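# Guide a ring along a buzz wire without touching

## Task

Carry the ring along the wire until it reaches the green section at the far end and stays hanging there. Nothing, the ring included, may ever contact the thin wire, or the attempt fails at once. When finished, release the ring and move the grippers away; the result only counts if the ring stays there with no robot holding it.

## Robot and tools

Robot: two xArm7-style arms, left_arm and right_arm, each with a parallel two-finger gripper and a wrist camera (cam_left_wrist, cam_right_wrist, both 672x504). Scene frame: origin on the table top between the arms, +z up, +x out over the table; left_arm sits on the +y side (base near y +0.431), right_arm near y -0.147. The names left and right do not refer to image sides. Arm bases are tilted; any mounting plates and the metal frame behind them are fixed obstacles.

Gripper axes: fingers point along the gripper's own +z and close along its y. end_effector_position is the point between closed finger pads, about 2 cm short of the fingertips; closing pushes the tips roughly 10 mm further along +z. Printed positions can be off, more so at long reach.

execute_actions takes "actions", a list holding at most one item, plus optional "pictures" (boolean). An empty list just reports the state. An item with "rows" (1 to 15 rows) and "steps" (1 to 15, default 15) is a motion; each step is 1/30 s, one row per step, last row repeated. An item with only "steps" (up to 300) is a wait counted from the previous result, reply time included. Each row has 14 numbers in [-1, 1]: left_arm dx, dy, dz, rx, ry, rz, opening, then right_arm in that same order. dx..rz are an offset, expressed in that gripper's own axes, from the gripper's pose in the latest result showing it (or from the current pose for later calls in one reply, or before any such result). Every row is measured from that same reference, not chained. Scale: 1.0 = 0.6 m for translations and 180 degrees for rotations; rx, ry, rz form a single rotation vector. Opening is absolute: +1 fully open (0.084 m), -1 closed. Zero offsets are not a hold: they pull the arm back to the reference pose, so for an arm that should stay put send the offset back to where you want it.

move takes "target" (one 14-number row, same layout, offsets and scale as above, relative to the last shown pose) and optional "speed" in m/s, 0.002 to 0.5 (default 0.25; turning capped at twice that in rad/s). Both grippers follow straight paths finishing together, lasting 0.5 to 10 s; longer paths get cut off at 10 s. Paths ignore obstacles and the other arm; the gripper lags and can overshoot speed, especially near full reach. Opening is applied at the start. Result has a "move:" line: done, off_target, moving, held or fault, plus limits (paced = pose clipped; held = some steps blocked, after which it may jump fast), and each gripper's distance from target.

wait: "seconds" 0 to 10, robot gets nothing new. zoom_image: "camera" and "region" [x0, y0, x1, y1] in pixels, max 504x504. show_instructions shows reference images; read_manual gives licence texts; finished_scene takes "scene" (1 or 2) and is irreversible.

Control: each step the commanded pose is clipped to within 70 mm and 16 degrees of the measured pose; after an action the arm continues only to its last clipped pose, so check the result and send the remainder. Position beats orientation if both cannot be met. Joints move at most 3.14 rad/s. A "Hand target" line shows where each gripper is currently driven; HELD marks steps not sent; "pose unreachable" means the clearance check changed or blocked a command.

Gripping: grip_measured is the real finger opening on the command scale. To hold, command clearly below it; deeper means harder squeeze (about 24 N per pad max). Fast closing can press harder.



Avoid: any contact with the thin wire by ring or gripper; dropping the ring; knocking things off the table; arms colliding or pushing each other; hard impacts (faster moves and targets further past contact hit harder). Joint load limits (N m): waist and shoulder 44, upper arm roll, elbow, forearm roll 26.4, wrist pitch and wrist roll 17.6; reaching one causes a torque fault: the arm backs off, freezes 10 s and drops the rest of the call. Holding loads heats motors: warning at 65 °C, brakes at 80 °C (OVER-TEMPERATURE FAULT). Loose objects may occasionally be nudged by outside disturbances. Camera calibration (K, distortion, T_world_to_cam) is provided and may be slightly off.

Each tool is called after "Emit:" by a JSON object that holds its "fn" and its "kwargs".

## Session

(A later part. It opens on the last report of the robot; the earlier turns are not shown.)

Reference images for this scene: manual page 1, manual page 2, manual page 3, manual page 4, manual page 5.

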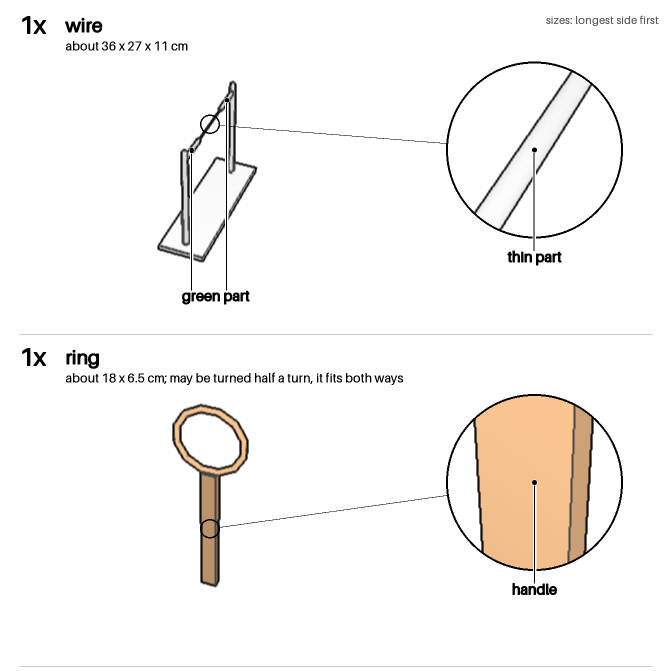

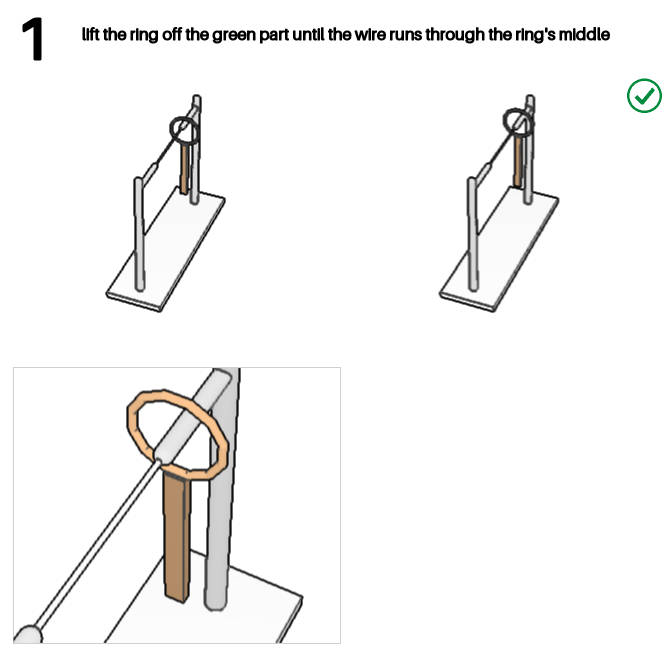

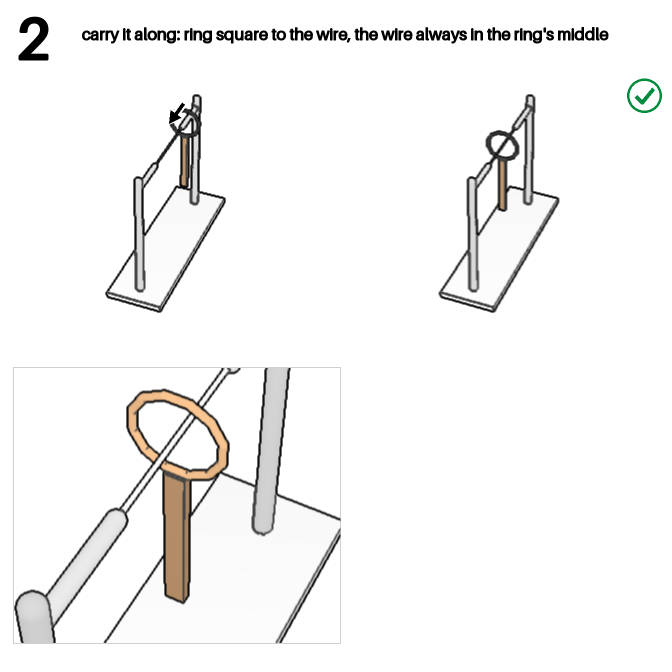

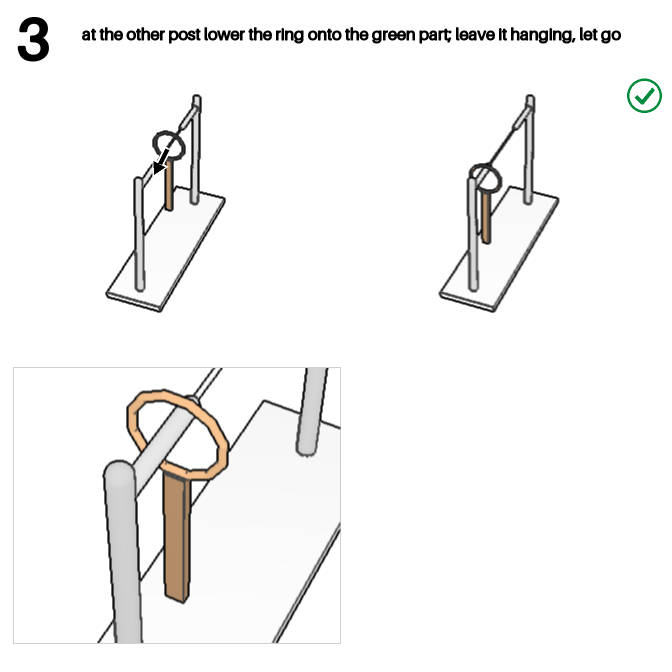

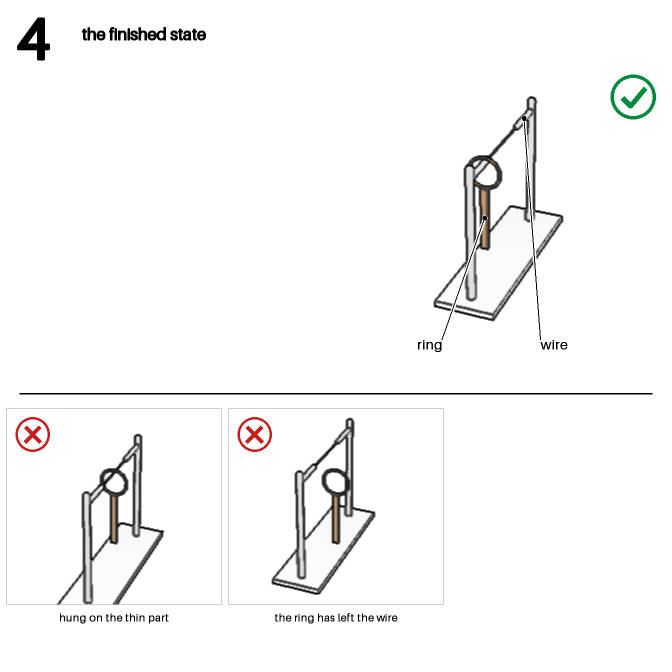

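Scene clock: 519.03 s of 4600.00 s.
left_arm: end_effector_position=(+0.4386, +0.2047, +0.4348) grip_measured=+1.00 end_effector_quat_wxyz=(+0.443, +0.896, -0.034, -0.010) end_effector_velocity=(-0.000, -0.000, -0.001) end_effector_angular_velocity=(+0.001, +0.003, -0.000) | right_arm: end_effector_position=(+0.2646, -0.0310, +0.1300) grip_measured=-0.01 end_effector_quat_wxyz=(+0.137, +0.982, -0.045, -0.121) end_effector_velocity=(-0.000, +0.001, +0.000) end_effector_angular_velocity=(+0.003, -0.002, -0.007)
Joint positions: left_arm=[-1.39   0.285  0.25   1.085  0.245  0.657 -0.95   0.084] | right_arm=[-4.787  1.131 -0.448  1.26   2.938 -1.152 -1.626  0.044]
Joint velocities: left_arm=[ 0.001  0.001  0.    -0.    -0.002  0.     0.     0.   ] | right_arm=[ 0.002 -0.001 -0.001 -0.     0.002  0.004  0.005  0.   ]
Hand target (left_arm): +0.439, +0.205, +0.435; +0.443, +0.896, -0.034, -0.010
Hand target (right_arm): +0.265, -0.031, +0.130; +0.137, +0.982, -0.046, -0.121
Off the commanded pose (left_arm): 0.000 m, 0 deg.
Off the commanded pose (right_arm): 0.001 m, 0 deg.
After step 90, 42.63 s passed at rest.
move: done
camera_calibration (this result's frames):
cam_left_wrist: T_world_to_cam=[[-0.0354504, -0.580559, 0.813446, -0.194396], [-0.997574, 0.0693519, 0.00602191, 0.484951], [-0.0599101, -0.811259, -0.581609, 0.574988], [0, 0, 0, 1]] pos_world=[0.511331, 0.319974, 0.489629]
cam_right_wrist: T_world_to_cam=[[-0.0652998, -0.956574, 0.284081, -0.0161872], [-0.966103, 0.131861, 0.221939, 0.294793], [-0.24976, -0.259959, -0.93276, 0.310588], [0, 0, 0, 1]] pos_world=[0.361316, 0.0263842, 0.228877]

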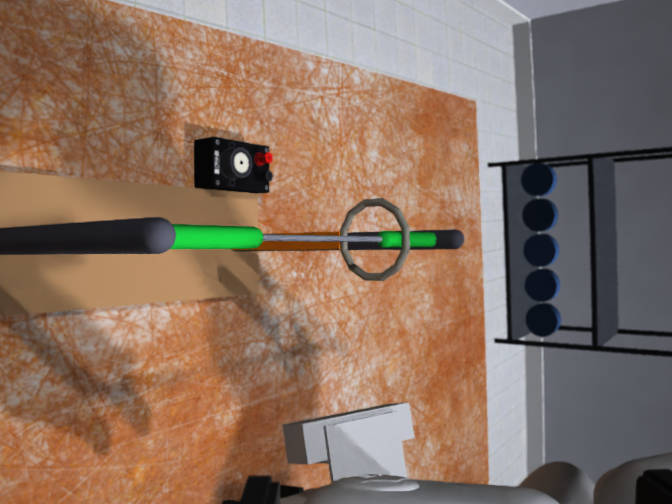

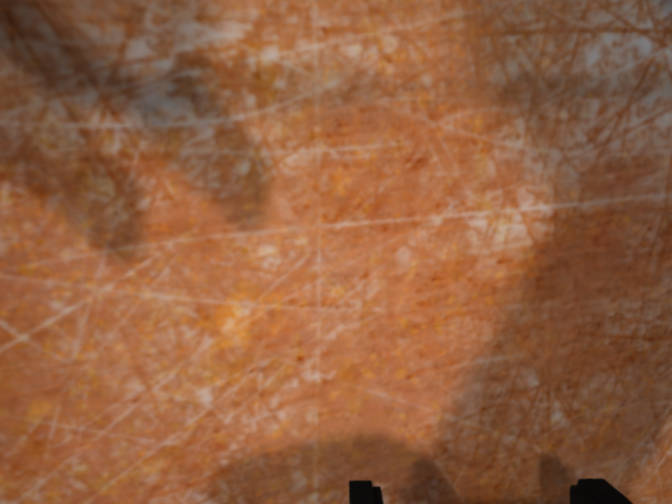

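Emit:
{"fn": "move", "kwargs": {"target": [0,0,0,0,0,0,1, 0.1933,-0.0038,-0.1545,0.09,0.4046,0.0394,0], "speed": 0.25}}

Scene clock: 535.13 s of 4600.00 s.
left_arm: end_effector_position=(+0.4386, +0.2047, +0.4348) grip_measured=+1.00 end_effector_quat_wxyz=(+0.443, +0.896, -0.034, -0.010) end_effector_velocity=(-0.000, -0.000, -0.000) end_effector_angular_velocity=(+0.001, -0.003, -0.002) | right_arm: end_effector_position=(+0.4003, -0.0190, +0.1902) grip_measured=-0.01 end_effector_quat_wxyz=(+0.013, +0.866, -0.029, +0.499) end_effector_velocity=(+0.000, +0.001, +0.000) end_effector_angular_velocity=(+0.002, -0.006, +0.002)
Joint positions: left_arm=[-1.39   0.285  0.25   1.085  0.245  0.657 -0.95   0.084] | right_arm=[-3.879  1.641 -0.71   0.899  2.43  -0.713 -0.914  0.044]
Joint velocities: left_arm=[-0.001  0.001 -0.    -0.     0.002  0.     0.001 -0.   ] | right_arm=[ 0.005  0.006  0.001 -0.001 -0.002  0.003  0.006 -0.   ]
Hand target (left_arm): +0.439, +0.205, +0.435; +0.443, +0.896, -0.034, -0.010
Hand target (right_arm): +0.400, -0.019, +0.190; +0.013, +0.866, -0.029, +0.499
Off the commanded pose (left_arm): 0.000 m, 0 deg.
Off the commanded pose (right_arm): 0.001 m, 0 deg.
After step 90, 10.03 s passed at rest.
move: done
camera_calibration (this result's frames):
cam_left_wrist: T_world_to_cam=[[-0.0354502, -0.580559, 0.813446, -0.194396], [-0.997574, 0.0693519, 0.00602206, 0.484951], [-0.0599101, -0.811259, -0.581609, 0.574988], [0, 0, 0, 1]] pos_world=[0.511331, 0.319974, 0.489629]
cam_right_wrist: T_world_to_cam=[[-0.0692848, -0.997491, -0.0145118, 0.0446268], [-0.499995, 0.0473096, -0.864735, 0.429415], [0.863252, -0.0526572, -0.502019, -0.119804], [0, 0, 0, 1]] pos_world=[0.321219, 0.0178908, 0.311834]

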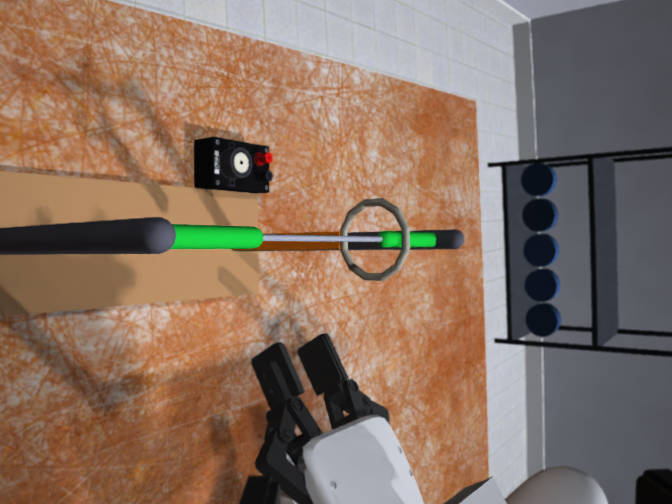

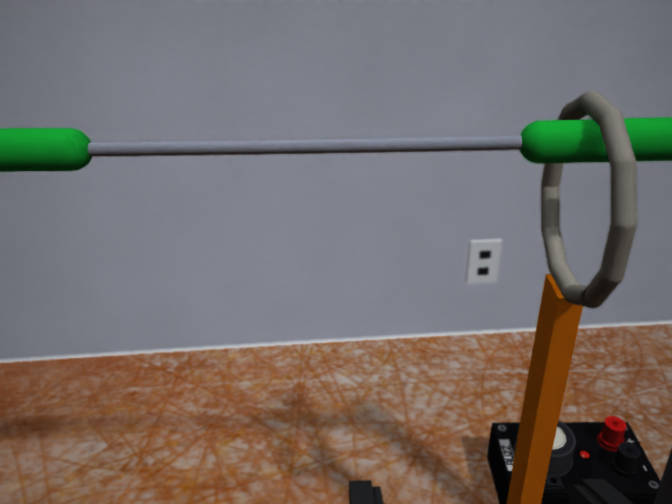

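Emit:
{"fn": "zoom_image", "kwargs": {"camera": "cam_right_wrist", "region": [400, 60, 672, 504]}}

Region (400, 60, 672, 504) of cam_right_wrist's 672x504 image, scaled by 1.135, with more detail than that image has; it fills the left 309 columns of this view, and the rest is white.

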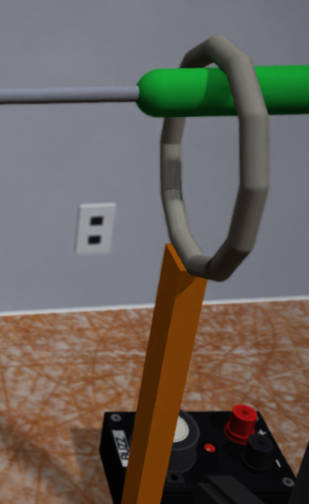

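Emit:
{"fn": "move", "kwargs": {"target": [0,0,0,0,0,0,1, 0,0.0783,0.0833,0,0.028,0,0], "speed": 0.1}}

Scene clock: 565.47 s of 4600.00 s.
left_arm: end_effector_position=(+0.4386, +0.2047, +0.4348) grip_measured=+1.00 end_effector_quat_wxyz=(+0.443, +0.896, -0.034, -0.010) end_effector_velocity=(+0.000, +0.000, -0.000) end_effector_angular_velocity=(+0.001, -0.000, -0.000) | right_arm: end_effector_position=(+0.4404, -0.0681, +0.1648) grip_measured=-0.01 end_effector_quat_wxyz=(+0.014, +0.844, -0.028, +0.536) end_effector_velocity=(+0.001, -0.001, -0.000) end_effector_angular_velocity=(+0.003, -0.003, +0.001)
Joint positions: left_arm=[-1.39   0.285  0.25   1.085  0.245  0.657 -0.95   0.084] | right_arm=[-3.75   1.834 -0.713  0.711  2.401 -0.47  -0.751  0.044]
Joint velocities: left_arm=[ 0.001  0.    -0.    -0.     0.001  0.     0.    -0.   ] | right_arm=[ 0.007  0.007  0.001 -0.005  0.     0.009  0.006 -0.   ]
Hand target (left_arm): +0.439, +0.205, +0.435; +0.443, +0.896, -0.034, -0.010
Hand target (right_arm): +0.440, -0.068, +0.165; +0.014, +0.844, -0.028, +0.536
Off the commanded pose (left_arm): 0.000 m, 0 deg.
Off the commanded pose (right_arm): 0.000 m, 0 deg.
After step 90, 26.27 s passed at rest.
move: done
camera_calibration (this result's frames):
cam_left_wrist: T_world_to_cam=[[-0.0354503, -0.580559, 0.813446, -0.194396], [-0.997574, 0.0693518, 0.00602194, 0.484951], [-0.0599101, -0.811259, -0.581609, 0.574988], [0, 0, 0, 1]] pos_world=[0.511331, 0.319974, 0.489629]
cam_right_wrist: T_world_to_cam=[[-0.0683722, -0.99754, -0.0154825, -0.00216171], [-0.422606, 0.0430165, -0.905292, 0.402168], [0.903731, -0.0553538, -0.424507, -0.200477], [0, 0, 0, 1]] pos_world=[0.350988, -0.0305534, 0.278942]

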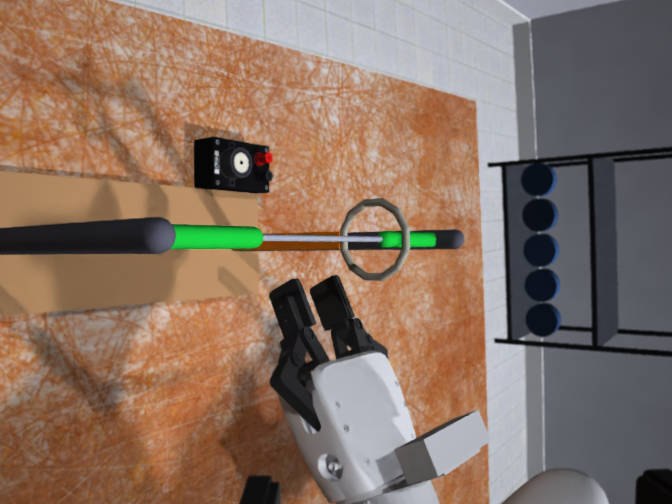

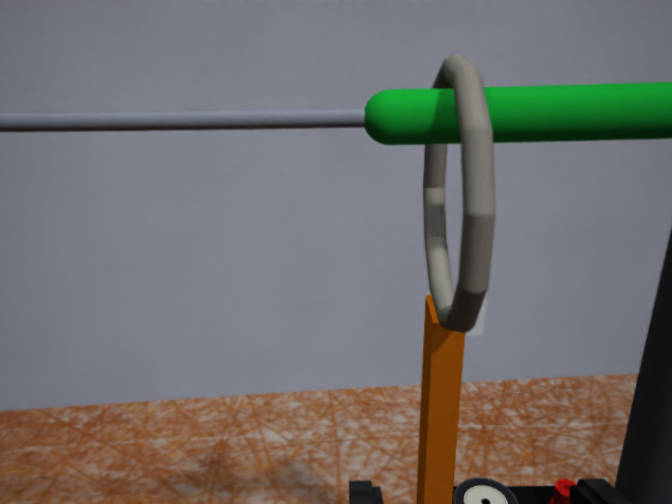

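Emit:
{"fn": "move", "kwargs": {"target": [0,0,0,0,0,0,1, 0.0235,-0.0025,0.0775,0,0,0,0], "speed": 0.05}}

Scene clock: 619.60 s of 4600.00 s.
left_arm: end_effector_position=(+0.4386, +0.2047, +0.4348) grip_measured=+1.00 end_effector_quat_wxyz=(+0.443, +0.896, -0.034, -0.010) end_effector_velocity=(-0.000, -0.000, +0.000) end_effector_angular_velocity=(+0.000, -0.002, -0.001) | right_arm: end_effector_position=(+0.4883, -0.0695, +0.1577) grip_measured=-0.01 end_effector_quat_wxyz=(+0.014, +0.844, -0.028, +0.536) end_effector_velocity=(+0.001, +0.000, +0.001) end_effector_angular_velocity=(+0.001, -0.001, +0.001)
Joint positions: left_arm=[-1.39   0.285  0.25   1.085  0.245  0.657 -0.95   0.084] | right_arm=[-3.81   1.962 -0.818  0.734  2.348 -0.327 -0.729  0.044]
Joint velocities: left_arm=[-0.001  0.     0.     0.     0.001  0.    -0.     0.   ] | right_arm=[ 0.001  0.003 -0.004 -0.    -0.002  0.004  0.001 -0.   ]
Hand target (left_arm): +0.439, +0.205, +0.435; +0.443, +0.896, -0.034, -0.010
Hand target (right_arm): +0.488, -0.070, +0.158; +0.014, +0.844, -0.028, +0.536
Off the commanded pose (left_arm): 0.000 m, 0 deg.
Off the commanded pose (right_arm): 0.000 m, 0 deg.
After step 90, 49.83 s passed at rest.
move: done
camera_calibration (this result's frames):
cam_left_wrist: T_world_to_cam=[[-0.0354504, -0.580559, 0.813446, -0.194396], [-0.997574, 0.0693519, 0.00602187, 0.484951], [-0.0599101, -0.811259, -0.581609, 0.574988], [0, 0, 0, 1]] pos_world=[0.511331, 0.319974, 0.489629]
cam_right_wrist: T_world_to_cam=[[-0.0682323, -0.997551, -0.0153807, -0.000445572], [-0.422806, 0.0428767, -0.905206, 0.416106], [0.903648, -0.0552612, -0.424696, -0.246785], [0, 0, 0, 1]] pos_world=[0.398908, -0.0319233, 0.271846]

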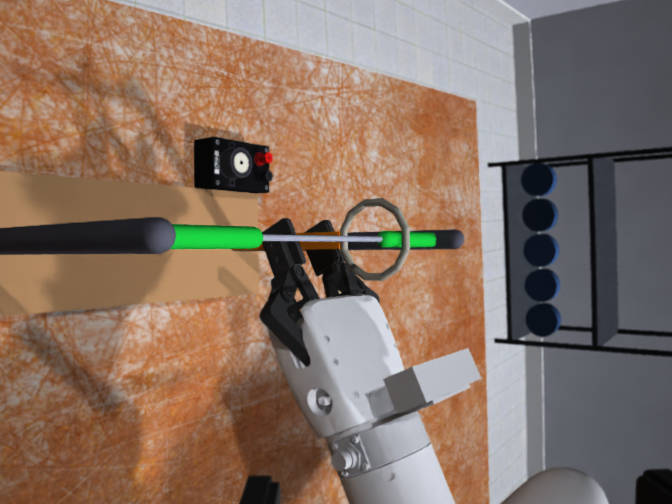

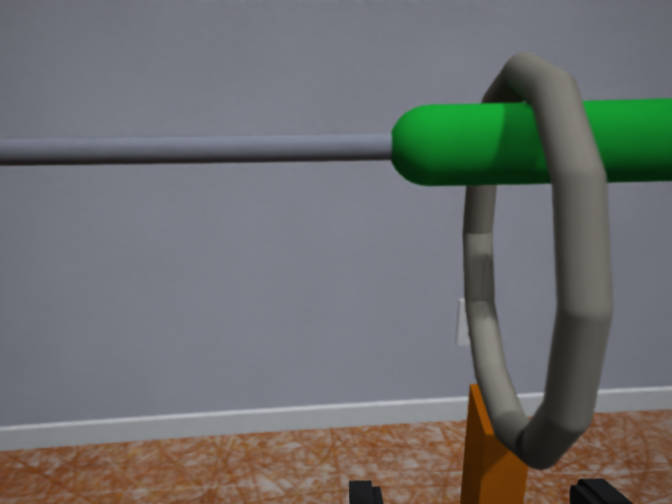

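Emit:
{"fn": "zoom_image", "kwargs": {"camera": "cam_left_wrist", "region": [220, 170, 480, 360]}}

Region (220, 170, 480, 360) of cam_left_wrist's 672x504 image, scaled by 1.938, with more detail than that image has; it fills the top 368 rows of this view, and the rest is white.

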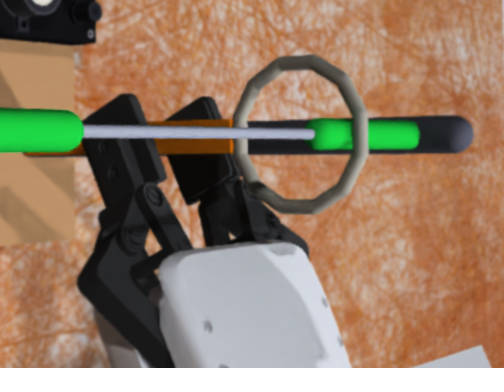

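Emit:
{"fn": "execute_actions", "kwargs": {"actions": [{"rows": [[0,0,0,0,0,0,1,0,0,0.002,0,0,0,-0.1],[0,0,0,0,0,0,1,0,0,0.003,0,0,0,-0.18],[0,0,0,0,0,0,1,0,0,0.004,0,0,0,-0.26],[0,0,0,0,0,0,1,0,0,0.004,0,0,0,-0.34],[0,0,0,0,0,0,1,0,0,0.004,0,0,0,-0.42],[0,0,0,0,0,0,1,0,0,0.004,0,0,0,-0.48],[0,0,0,0,0,0,1,0,0,0.004,0,0,0,-0.54],[0,0,0,0,0,0,1,0,0,0.004,0,0,0,-0.59],[0,0,0,0,0,0,1,0,0,0.004,0,0,0,-0.63],[0,0,0,0,0,0,1,0,0,0.004,0,0,0,-0.66],[0,0,0,0,0,0,1,0,0,0.004,0,0,0,-0.69],[0,0,0,0,0,0,1,0,0,0.004,0,0,0,-0.72]], "steps": 15}]}}

Scene clock: 629.73 s of 4600.00 s.
left_arm: end_effector_position=(+0.4386, +0.2047, +0.4348) grip_measured=+1.00 end_effector_quat_wxyz=(+0.443, +0.896, -0.034, -0.010) end_effector_velocity=(+0.000, +0.000, -0.000) end_effector_angular_velocity=(+0.001, -0.001, +0.000) | right_arm: end_effector_position=(+0.4904, -0.0696, +0.1567) grip_measured=-0.74 end_effector_quat_wxyz=(+0.014, +0.844, -0.028, +0.536) end_effector_velocity=(-0.000, +0.001, +0.000) end_effector_angular_velocity=(+0.002, -0.001, +0.002)
Joint positions: left_arm=[-1.39   0.285  0.25   1.085  0.245  0.657 -0.95   0.084] | right_arm=[-3.812  1.971 -0.821  0.736  2.347 -0.319 -0.726  0.012]
Joint velocities: left_arm=[ 0.001  0.    -0.    -0.     0.001 -0.    -0.     0.   ] | right_arm=[ 0.001  0.    -0.     0.002 -0.     0.     0.001 -0.006]
Hand target (left_arm): +0.439, +0.205, +0.435; +0.443, +0.896, -0.034, -0.010
Hand target (right_arm): +0.490, -0.070, +0.157; +0.014, +0.844, -0.028, +0.536
Off the commanded pose (left_arm): 0.000 m, 0 deg.
Off the commanded pose (right_arm): 0.000 m, 0 deg.
Steps of this call (steps 1 to 90: nothing new was sent; then 6.63 s passed at rest; steps 91 to 105: all 15 steps of this action). Readings (end_effector_position):
91: left_arm (+0.4386, +0.2047, +0.4348) | right_arm (+0.4884, -0.0696, +0.1577)
92: left_arm (+0.4386, +0.2047, +0.4348) | right_arm (+0.4886, -0.0695, +0.1576)
94: left_arm (+0.4386, +0.2047, +0.4348) | right_arm (+0.4893, -0.0695, +0.1573)
98: left_arm (+0.4386, +0.2047, +0.4348) | right_arm (+0.4903, -0.0697, +0.1567)
105: the state above
camera_calibration (this result's frames):
cam_left_wrist: T_world_to_cam=[[-0.0354504, -0.580559, 0.813446, -0.194396], [-0.997574, 0.069352, 0.00602186, 0.484951], [-0.0599101, -0.811259, -0.581609, 0.574988], [0, 0, 0, 1]] pos_world=[0.511331, 0.319974, 0.489629]
cam_right_wrist: T_world_to_cam=[[-0.0682108, -0.997552, -0.0154044, -0.000432833], [-0.422814, 0.0428896, -0.905201, 0.416106], [0.903646, -0.0552312, -0.424705, -0.249163], [0, 0, 0, 1]] pos_world=[0.401061, -0.03204, 0.270832]

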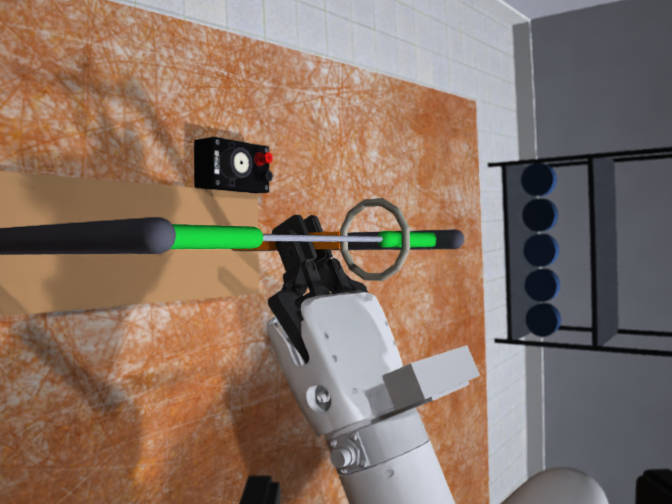

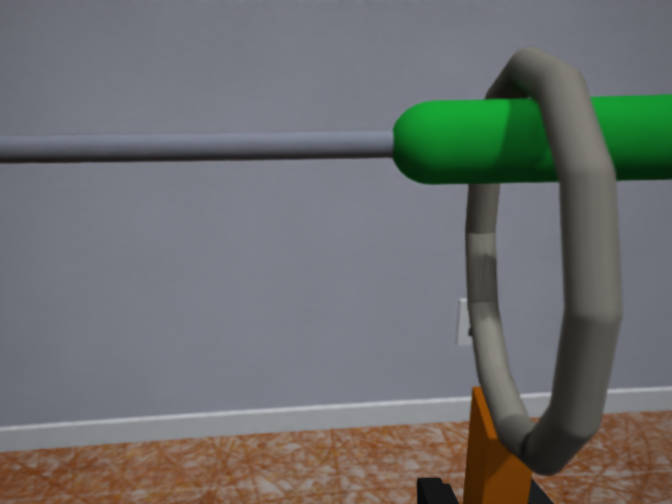

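Emit:
{"fn": "execute_actions", "kwargs": {"actions": [{"rows": [[0,0,0,0,0,0,1,0,0,0,0,0,0,-0.74],[0,0,0,0,0,0,1,0,0,0,0,0,0,-0.76],[0,0,0,0,0,0,1,0,0,0,0,0,0,-0.78],[0,0,0,0,0,0,1,0,0,0,0,0,0,-0.8],[0,0,0,0,0,0,1,0,0,0,0,0,0,-0.82],[0,0,0,0,0,0,1,0,0,0,0,0,0,-0.84],[0,0,0,0,0,0,1,0,0,0,0,0,0,-0.86],[0,0,0,0,0,0,1,0,0,0,0,0,0,-0.88],[0,0,0,0,0,0,1,0,0,0,0,0,0,-0.9],[0,0,0,0,0,0,1,0,0,0,0,0,0,-0.92],[0,0,0,0,0,0,1,0,0,0,0,0,0,-0.94],[0,0,0,0,0,0,1,0,0,0,0,0,0,-0.96],[0,0,0,0,0,0,1,0,0,0,0,0,0,-0.98],[0,0,0,0,0,0,1,0,0,0,0,0,0,-1]], "steps": 15}]}}

Scene clock: 635.43 s of 4600.00 s.
left_arm: end_effector_position=(+0.4386, +0.2047, +0.4348) grip_measured=+1.00 end_effector_quat_wxyz=(+0.443, +0.896, -0.034, -0.010) end_effector_velocity=(-0.000, -0.000, -0.000) end_effector_angular_velocity=(+0.000, +0.001, -0.000) | right_arm: end_effector_position=(+0.4904, -0.0696, +0.1567) grip_measured=-0.82 end_effector_quat_wxyz=(+0.014, +0.844, -0.028, +0.536) end_effector_velocity=(+0.000, -0.001, +0.000) end_effector_angular_velocity=(-0.002, -0.000, -0.002)
Joint positions: left_arm=[-1.39   0.285  0.25   1.085  0.245  0.657 -0.95   0.084] | right_arm=[-3.812  1.971 -0.821  0.736  2.347 -0.319 -0.726  0.008]
Joint velocities: left_arm=[ 0.     0.     0.    -0.    -0.001  0.     0.    -0.   ] | right_arm=[-0.    -0.     0.    -0.002 -0.    -0.001 -0.001  0.   ]
Hand target (left_arm): +0.439, +0.205, +0.435; +0.443, +0.896, -0.034, -0.010
Hand target (right_arm): +0.490, -0.070, +0.157; +0.014, +0.844, -0.028, +0.536
Off the commanded pose (left_arm): 0.000 m, 0 deg.
Off the commanded pose (right_arm): 0.000 m, 0 deg.
Steps of this call (steps 1 to 90: nothing new was sent; then 2.20 s passed at rest; steps 91 to 105: all 15 steps of this action). Readings (end_effector_position):
91: left_arm (+0.4386, +0.2047, +0.4348) | right_arm (+0.4904, -0.0696, +0.1567)
92: left_arm (+0.4386, +0.2047, +0.4348) | right_arm (+0.4904, -0.0696, +0.1567)
94: left_arm (+0.4386, +0.2047, +0.4348) | right_arm (+0.4904, -0.0696, +0.1567)
98: left_arm (+0.4386, +0.2047, +0.4348) | right_arm (+0.4904, -0.0696, +0.1567)
105: the state above
camera_calibration (this result's frames):
cam_left_wrist: T_world_to_cam=[[-0.0354504, -0.580559, 0.813446, -0.194396], [-0.997574, 0.0693519, 0.00602192, 0.484951], [-0.0599101, -0.811259, -0.581609, 0.574988], [0, 0, 0, 1]] pos_world=[0.511331, 0.319974, 0.489629]
cam_right_wrist: T_world_to_cam=[[-0.0682105, -0.997552, -0.0154054, -0.000431916], [-0.422809, 0.04289, -0.905203, 0.416105], [0.903648, -0.0552308, -0.4247, -0.249164], [0, 0, 0, 1]] pos_world=[0.40106, -0.0320391, 0.270833]

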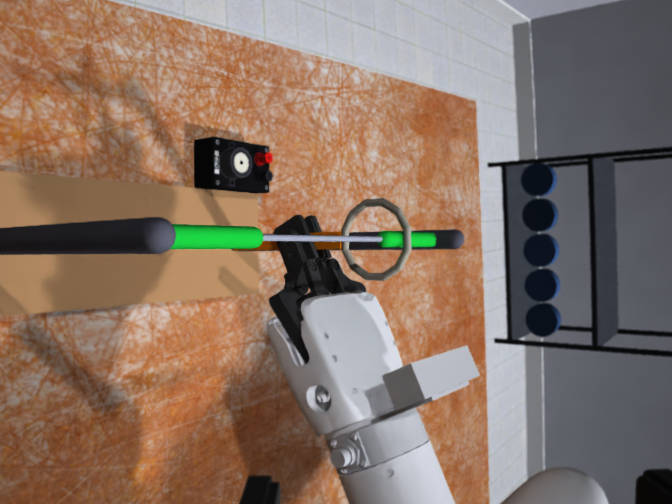

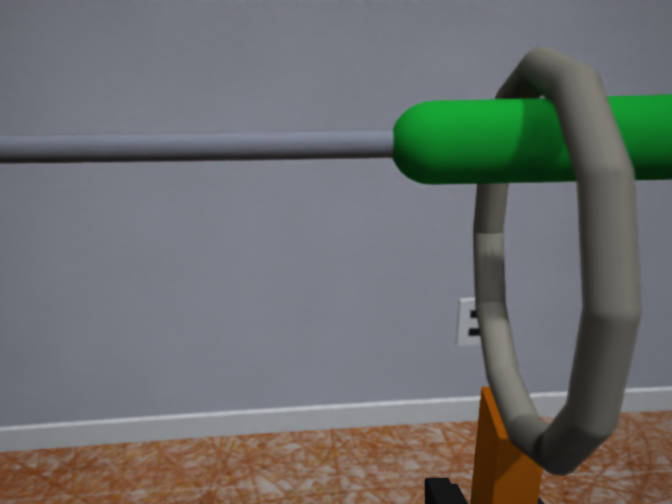

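Emit:
{"fn": "move", "kwargs": {"target": [0,0,0,0,0,0,1, 0.0302,0,-0.0142,0,0,0,-1], "speed": 0.03}}

Scene clock: 640.27 s of 4600.00 s.
left_arm: end_effector_position=(+0.4386, +0.2047, +0.4348) grip_measured=+1.00 end_effector_quat_wxyz=(+0.443, +0.896, -0.034, -0.010) end_effector_velocity=(+0.000, +0.000, -0.001) end_effector_angular_velocity=(+0.001, +0.001, +0.001) | right_arm: end_effector_position=(+0.4904, -0.0698, +0.1766) grip_measured=-0.82 end_effector_quat_wxyz=(+0.014, +0.844, -0.028, +0.536) end_effector_velocity=(+0.000, -0.000, +0.000) end_effector_angular_velocity=(-0.002, +0.002, +0.000)
Joint positions: left_arm=[-1.39   0.285  0.25   1.085  0.245  0.657 -0.95   0.084] | right_arm=[-3.82   1.902 -0.861  0.729  2.32  -0.355 -0.767  0.008]
Joint velocities: left_arm=[ 0.001  0.     0.     0.    -0.     0.    -0.    -0.   ] | right_arm=[-0.003 -0.003 -0.002  0.001 -0.001 -0.002 -0.003 -0.   ]
Hand target (left_arm): +0.439, +0.205, +0.435; +0.443, +0.896, -0.034, -0.010
Hand target (right_arm): +0.490, -0.070, +0.177; +0.014, +0.844, -0.028, +0.536
Off the commanded pose (left_arm): 0.000 m, 0 deg.
Off the commanded pose (right_arm): 0.000 m, 0 deg.
After step 90, 0.87 s passed at rest.
move: done
camera_calibration (this result's frames):
cam_left_wrist: T_world_to_cam=[[-0.0354504, -0.580559, 0.813446, -0.194396], [-0.997574, 0.0693518, 0.00602184, 0.484951], [-0.05991, -0.811259, -0.581609, 0.574988], [0, 0, 0, 1]] pos_world=[0.511331, 0.319974, 0.489629]
cam_right_wrist: T_world_to_cam=[[-0.0681855, -0.997555, -0.0153151, -0.000311504], [-0.422833, 0.0427988, -0.905196, 0.434126], [0.903639, -0.0552455, -0.424717, -0.240721], [0, 0, 0, 1]] pos_world=[0.401066, -0.0321896, 0.290726]

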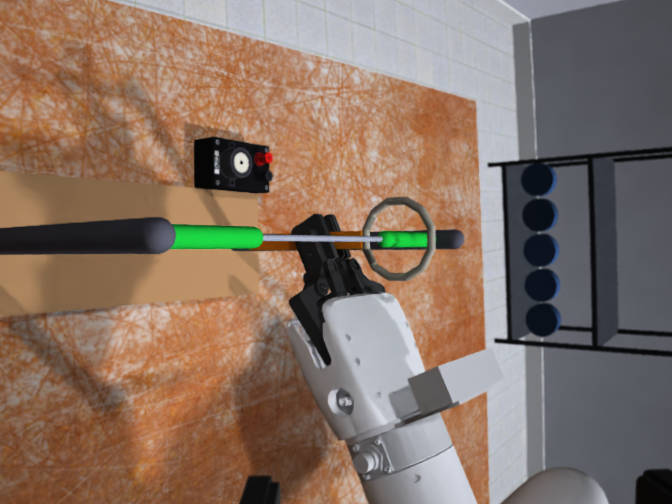

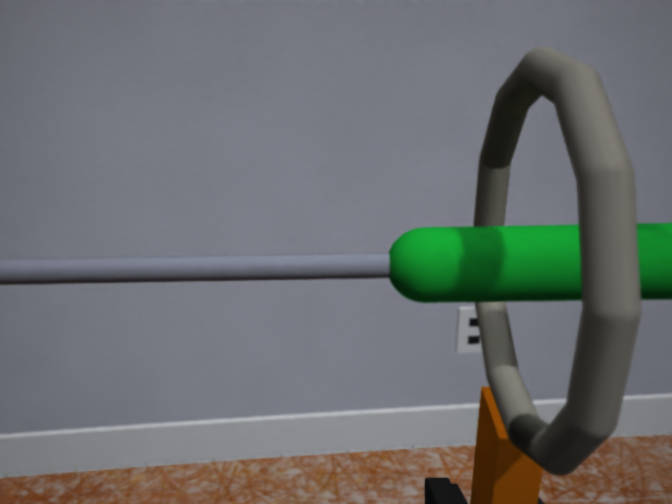

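Emit:
{"fn": "move", "kwargs": {"target": [0,0,0,0,0,0,1, -0.0004,-0.15,0.0015,0,0,0,-1], "speed": 0.04}}

Scene clock: 649.60 s of 4600.00 s.
left_arm: end_effector_position=(+0.4386, +0.2047, +0.4348) grip_measured=+1.00 end_effector_quat_wxyz=(+0.443, +0.896, -0.034, -0.010) end_effector_velocity=(+0.000, +0.000, -0.000) end_effector_angular_velocity=(+0.000, +0.002, +0.000) | right_arm: end_effector_position=(+0.4966, +0.0200, +0.1765) grip_measured=-0.82 end_effector_quat_wxyz=(+0.014, +0.844, -0.028, +0.536) end_effector_velocity=(-0.000, +0.000, -0.000) end_effector_angular_velocity=(-0.000, +0.001, -0.002)
Joint positions: left_arm=[-1.39   0.285  0.25   1.085  0.245  0.657 -0.95   0.084] | right_arm=[-4.074  1.881 -0.885  1.094  2.299 -0.595 -0.856  0.008]
Joint velocities: left_arm=[ 0.001  0.     0.     0.    -0.001 -0.     0.     0.   ] | right_arm=[-0.003 -0.     0.     0.003  0.002 -0.004 -0.002  0.   ]
Hand target (left_arm): +0.439, +0.205, +0.435; +0.443, +0.896, -0.034, -0.010
Hand target (right_arm): +0.497, +0.020, +0.177; +0.014, +0.844, -0.028, +0.536
Off the commanded pose (left_arm): 0.000 m, 0 deg.
Off the commanded pose (right_arm): 0.000 m, 0 deg.
After step 90, 3.77 s passed at rest.
move: done
camera_calibration (this result's frames):
cam_left_wrist: T_world_to_cam=[[-0.0354502, -0.580559, 0.813446, -0.194397], [-0.997574, 0.0693515, 0.00602184, 0.484952], [-0.0599098, -0.81126, -0.581609, 0.574988], [0, 0, 0, 1]] pos_world=[0.511331, 0.319974, 0.489629]
cam_right_wrist: T_world_to_cam=[[-0.0679472, -0.997572, -0.0153054, 0.0894965], [-0.422793, 0.042686, -0.90522, 0.432813], [0.903675, -0.0550361, -0.424667, -0.241369], [0, 0, 0, 1]] pos_world=[0.407191, 0.05752, 0.290659]

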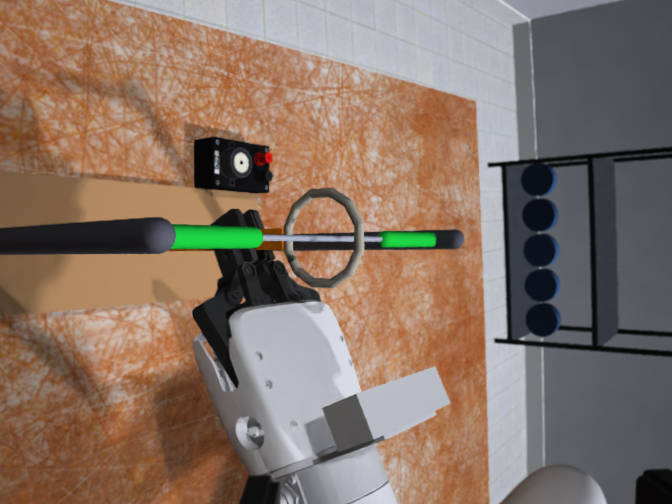

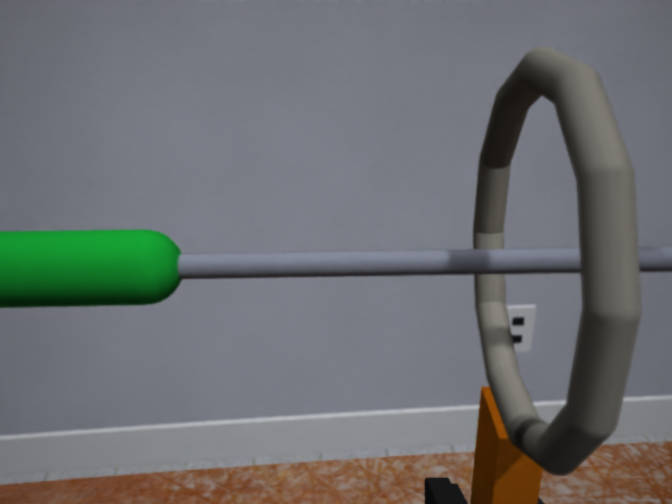

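Emit:
{"fn": "move", "kwargs": {"target": [0,0,-0.07,0,0,0,1, -0.0004,-0.15,0.0015,0,0,0,-1], "speed": 0.04}}

Scene clock: 658.93 s of 4600.00 s.
left_arm: end_effector_position=(+0.4405, +0.2378, +0.4603) grip_measured=+1.00 end_effector_quat_wxyz=(+0.443, +0.896, -0.034, -0.010) end_effector_velocity=(-0.000, +0.000, -0.000) end_effector_angular_velocity=(+0.001, -0.002, -0.001) | right_arm: end_effector_position=(+0.5026, +0.1097, +0.1765) grip_measured=-0.82 end_effector_quat_wxyz=(+0.014, +0.844, -0.028, +0.536) end_effector_velocity=(-0.000, +0.002, +0.000) end_effector_angular_velocity=(-0.001, +0.000, +0.001)
Joint positions: left_arm=[-1.41   0.199  0.246  1.1    0.252  0.761 -0.956  0.084] | right_arm=[-4.348  1.916 -0.883  1.548  2.294 -0.838 -0.997  0.008]
Joint velocities: left_arm=[-0.    -0.    -0.    -0.     0.002  0.001  0.     0.   ] | right_arm=[-0.005  0.001  0.001  0.009 -0.001 -0.005 -0.004 -0.   ]
Hand target (left_arm): +0.441, +0.238, +0.460; +0.443, +0.896, -0.034, -0.010
Hand target (right_arm): +0.503, +0.110, +0.176; +0.014, +0.844, -0.028, +0.536
Off the commanded pose (left_arm): 0.000 m, 0 deg.
Off the commanded pose (right_arm): 0.000 m, 0 deg.
After step 90, 3.77 s passed at rest.
move: done
camera_calibration (this result's frames):
cam_left_wrist: T_world_to_cam=[[-0.0355065, -0.580448, 0.813523, -0.195888], [-0.997534, 0.0699022, 0.00633744, 0.484103], [-0.0605456, -0.811292, -0.581498, 0.617107], [0, 0, 0, 1]] pos_world=[0.513317, 0.353112, 0.515138]
cam_right_wrist: T_world_to_cam=[[-0.0678198, -0.997579, -0.0154138, 0.179362], [-0.422877, 0.0427352, -0.905179, 0.431493], [0.903646, -0.0548709, -0.424751, -0.241935], [0, 0, 0, 1]] pos_world=[0.413256, 0.147212, 0.290581]

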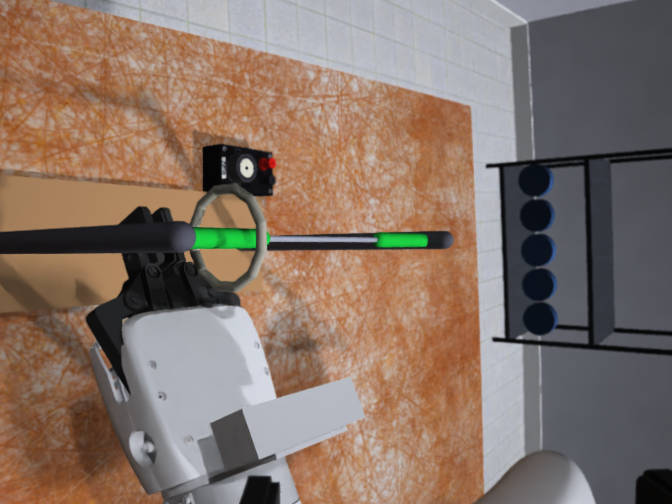

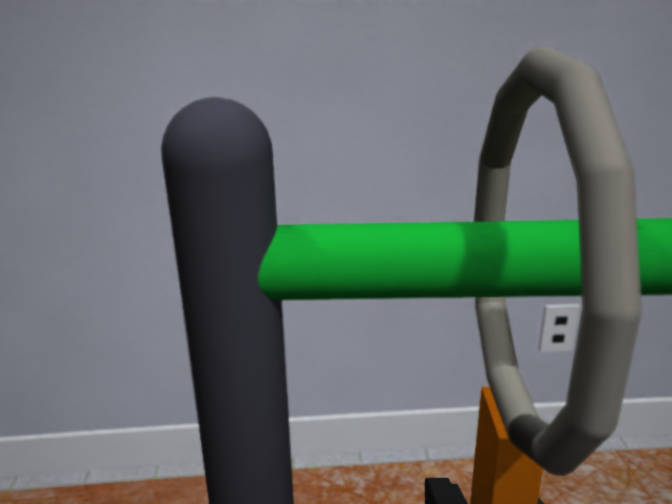

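Emit:
{"fn": "move", "kwargs": {"target": [0,0,0,0,0,0,1, -0.0282,-0.01,0.0132,0,0,0,-1], "speed": 0.02}}

Scene clock: 664.30 s of 4600.00 s.
left_arm: end_effector_position=(+0.4405, +0.2378, +0.4603) grip_measured=+1.00 end_effector_quat_wxyz=(+0.443, +0.896, -0.034, -0.010) end_effector_velocity=(-0.000, +0.000, +0.000) end_effector_angular_velocity=(-0.000, -0.001, -0.000) | right_arm: end_effector_position=(+0.5029, +0.1158, +0.1579) grip_measured=-0.82 end_effector_quat_wxyz=(+0.014, +0.844, -0.028, +0.536) end_effector_velocity=(+0.001, +0.001, +0.001) end_effector_angular_velocity=(+0.004, -0.003, -0.001)
Joint positions: left_arm=[-1.41   0.199  0.246  1.1    0.252  0.761 -0.956  0.084] | right_arm=[-4.378  1.961 -0.882  1.586  2.295 -0.839 -0.973  0.008]
Joint velocities: left_arm=[-0.001 -0.001 -0.    -0.     0.001  0.     0.    -0.   ] | right_arm=[-0.002  0.001 -0.003  0.005 -0.001 -0.001  0.001 -0.   ]
Hand target (left_arm): +0.441, +0.238, +0.460; +0.443, +0.896, -0.034, -0.010
Hand target (right_arm): +0.503, +0.116, +0.158; +0.014, +0.844, -0.028, +0.536
Off the commanded pose (left_arm): 0.000 m, 0 deg.
Off the commanded pose (right_arm): 0.000 m, 0 deg.
After step 90, 1.13 s passed at rest.
move: done
camera_calibration (this result's frames):
cam_left_wrist: T_world_to_cam=[[-0.0355063, -0.580447, 0.813523, -0.195889], [-0.997534, 0.0699016, 0.00633721, 0.484104], [-0.060545, -0.811292, -0.581498, 0.617108], [0, 0, 0, 1]] pos_world=[0.513318, 0.353112, 0.515139]
cam_right_wrist: T_world_to_cam=[[-0.0677414, -0.997584, -0.0154135, 0.185143], [-0.422892, 0.0427024, -0.905173, 0.414551], [0.903645, -0.0547995, -0.424763, -0.249764], [0, 0, 0, 1]] pos_world=[0.41355, 0.153306, 0.272004]

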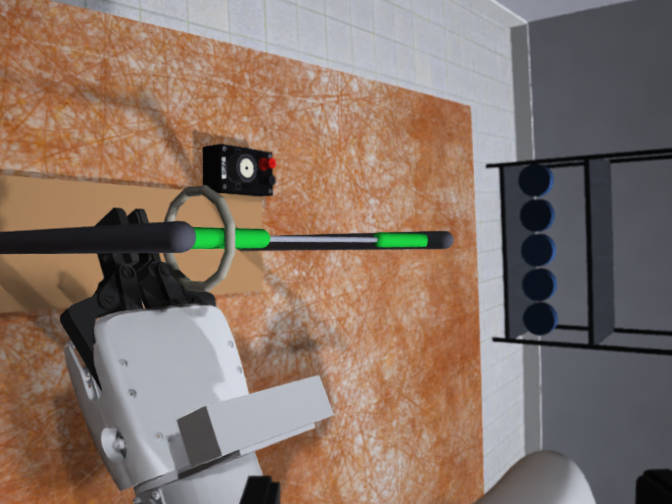

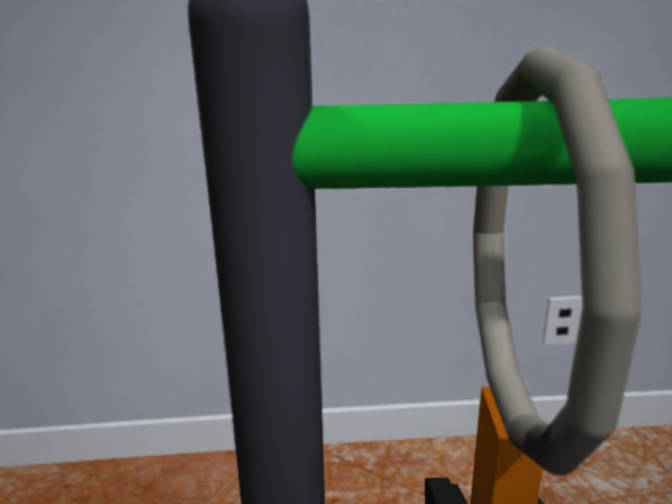

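Emit:
{"fn": "execute_actions", "kwargs": {"actions": [{"rows": [[0,0,0,0,0,0,1,0,0,0,0,0,0,-0.92],[0,0,0,0,0,0,1,0,0,0,0,0,0,-0.86],[0,0,0,0,0,0,1,0,0,0,0,0,0,-0.82],[0,0,0,0,0,0,1,0,0,0,0,0,0,-0.79],[0,0,0,0,0,0,1,0,0,0,0,0,0,-0.76],[0,0,0,0,0,0,1,0,0,0,0,0,0,-0.72],[0,0,0,0,0,0,1,0,0,0,0,0,0,-0.67],[0,0,0,0,0,0,1,0,0,0,0,0,0,-0.62],[0,0,0,0,0,0,1,0,0,0,0,0,0,-0.56],[0,0,0,0,0,0,1,0,0,0,0,0,0,-0.5],[0,0,0,0,0,0,1,0,0,0,0,0,0,-0.44],[0,0,0,0,0,0,1,0,0,0,0,0,0,-0.39],[0,0,0,0,0,0,1,0,0,0,0,0,0,-0.35]], "steps": 15}]}}

Scene clock: 669.27 s of 4600.00 s.
left_arm: end_effector_position=(+0.4405, +0.2378, +0.4603) grip_measured=+1.00 end_effector_quat_wxyz=(+0.443, +0.896, -0.034, -0.010) end_effector_velocity=(-0.000, -0.000, +0.000) end_effector_angular_velocity=(+0.000, -0.000, -0.000) | right_arm: end_effector_position=(+0.5029, +0.1158, +0.1579) grip_measured=-0.38 end_effector_quat_wxyz=(+0.014, +0.844, -0.028, +0.536) end_effector_velocity=(-0.000, -0.000, +0.000) end_effector_angular_velocity=(-0.000, -0.000, +0.000)
Joint positions: left_arm=[-1.41   0.199  0.246  1.1    0.252  0.761 -0.956  0.084] | right_arm=[-4.378  1.961 -0.882  1.586  2.295 -0.839 -0.973  0.027]
Joint velocities: left_arm=[-0. -0. -0. -0.  0.  0. -0. -0.] | right_arm=[ 0.001  0.     0.    -0.001  0.001  0.001 -0.     0.017]
Hand target (left_arm): +0.441, +0.238, +0.460; +0.443, +0.896, -0.034, -0.010
Hand target (right_arm): +0.503, +0.116, +0.158; +0.014, +0.844, -0.028, +0.536
Off the commanded pose (left_arm): 0.000 m, 0 deg.
Off the commanded pose (right_arm): 0.000 m, 0 deg.
Steps of this call (steps 1 to 90: nothing new was sent; then 1.47 s passed at rest; steps 91 to 105: all 15 steps of this action). Readings (end_effector_position):
91: left_arm (+0.4405, +0.2378, +0.4603) | right_arm (+0.5029, +0.1158, +0.1578)
92: left_arm (+0.4405, +0.2378, +0.4603) | right_arm (+0.5029, +0.1158, +0.1578)
94: left_arm (+0.4405, +0.2378, +0.4603) | right_arm (+0.5029, +0.1158, +0.1578)
98: left_arm (+0.4405, +0.2378, +0.4603) | right_arm (+0.5030, +0.1158, +0.1580)
105: the state above
camera_calibration (this result's frames):
cam_left_wrist: T_world_to_cam=[[-0.0355066, -0.580447, 0.813523, -0.195888], [-0.997534, 0.0699018, 0.00633696, 0.484104], [-0.060545, -0.811292, -0.581498, 0.617108], [0, 0, 0, 1]] pos_world=[0.513318, 0.353112, 0.515139]
cam_right_wrist: T_world_to_cam=[[-0.0677456, -0.997583, -0.0154364, 0.185153], [-0.422841, 0.0427218, -0.905196, 0.414557], [0.903668, -0.0547959, -0.424713, -0.249776], [0, 0, 0, 1]] pos_world=[0.413549, 0.153308, 0.272031]

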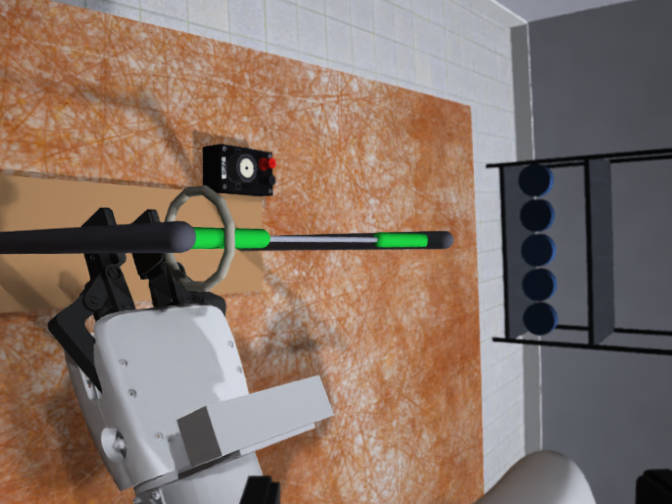

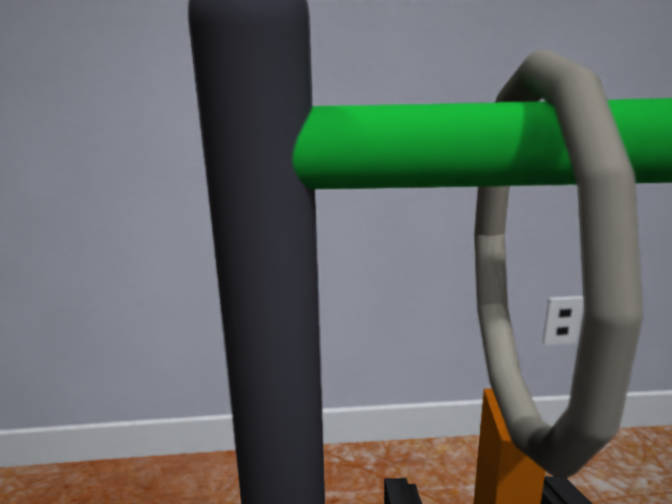

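Emit:
{"fn": "move", "kwargs": {"target": [0,0,0,0,0,0,1, -0.02,0,-0.19,0,0,0,-0.35], "speed": 0.08}}

Scene clock: 674.60 s of 4600.00 s.
left_arm: end_effector_position=(+0.4405, +0.2378, +0.4603) grip_measured=+1.00 end_effector_quat_wxyz=(+0.443, +0.896, -0.034, -0.010) end_effector_velocity=(-0.001, -0.001, +0.000) end_effector_angular_velocity=(+0.000, -0.000, -0.002) | right_arm: end_effector_position=(+0.3953, +0.1219, +0.1957) grip_measured=-0.37 end_effector_quat_wxyz=(+0.014, +0.844, -0.028, +0.536) end_effector_velocity=(-0.001, +0.000, -0.000) end_effector_angular_velocity=(-0.000, +0.001, +0.000)
Joint positions: left_arm=[-1.41   0.199  0.246  1.1    0.252  0.761 -0.956  0.084] | right_arm=[-4.19   1.892 -0.702  1.564  2.392 -1.028 -1.009  0.028]
Joint velocities: left_arm=[-0.001  0.001 -0.     0.    -0.001  0.    -0.     0.   ] | right_arm=[ 0.002 -0.     0.002  0.     0.001 -0.002 -0.    -0.   ]
Hand target (left_arm): +0.441, +0.238, +0.460; +0.443, +0.896, -0.034, -0.010
Hand target (right_arm): +0.395, +0.122, +0.196; +0.014, +0.844, -0.028, +0.536
Off the commanded pose (left_arm): 0.000 m, 0 deg.
Off the commanded pose (right_arm): 0.001 m, 0 deg.
After step 90, 0.53 s passed at rest.
move: done
camera_calibration (this result's frames):
cam_left_wrist: T_world_to_cam=[[-0.0355068, -0.580447, 0.813524, -0.195888], [-0.997534, 0.0699018, 0.00633668, 0.484104], [-0.0605449, -0.811292, -0.581498, 0.617107], [0, 0, 0, 1]] pos_world=[0.513317, 0.353112, 0.515139]
cam_right_wrist: T_world_to_cam=[[-0.0683989, -0.997539, -0.0154113, 0.18483], [-0.42252, 0.042958, -0.905335, 0.402848], [0.903769, -0.0554124, -0.424418, -0.13614], [0, 0, 0, 1]] pos_world=[0.305892, 0.159525, 0.309781]

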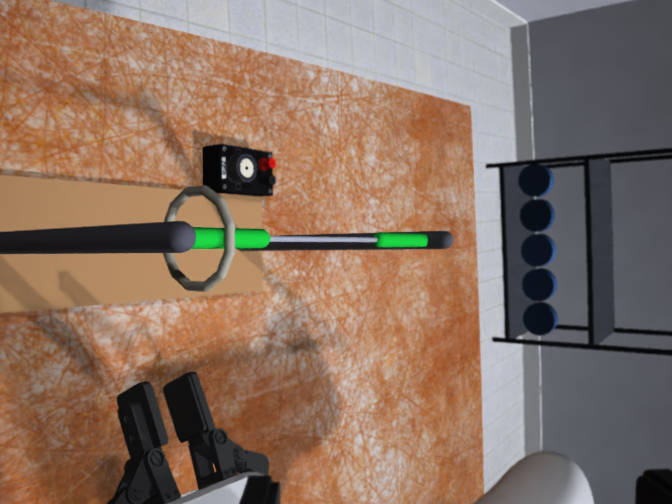

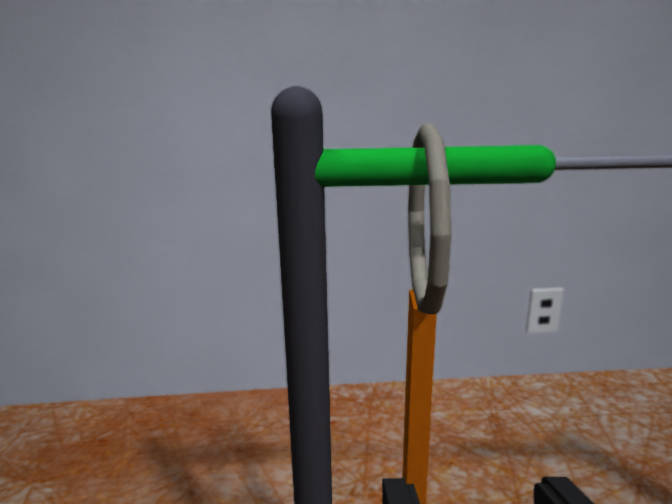

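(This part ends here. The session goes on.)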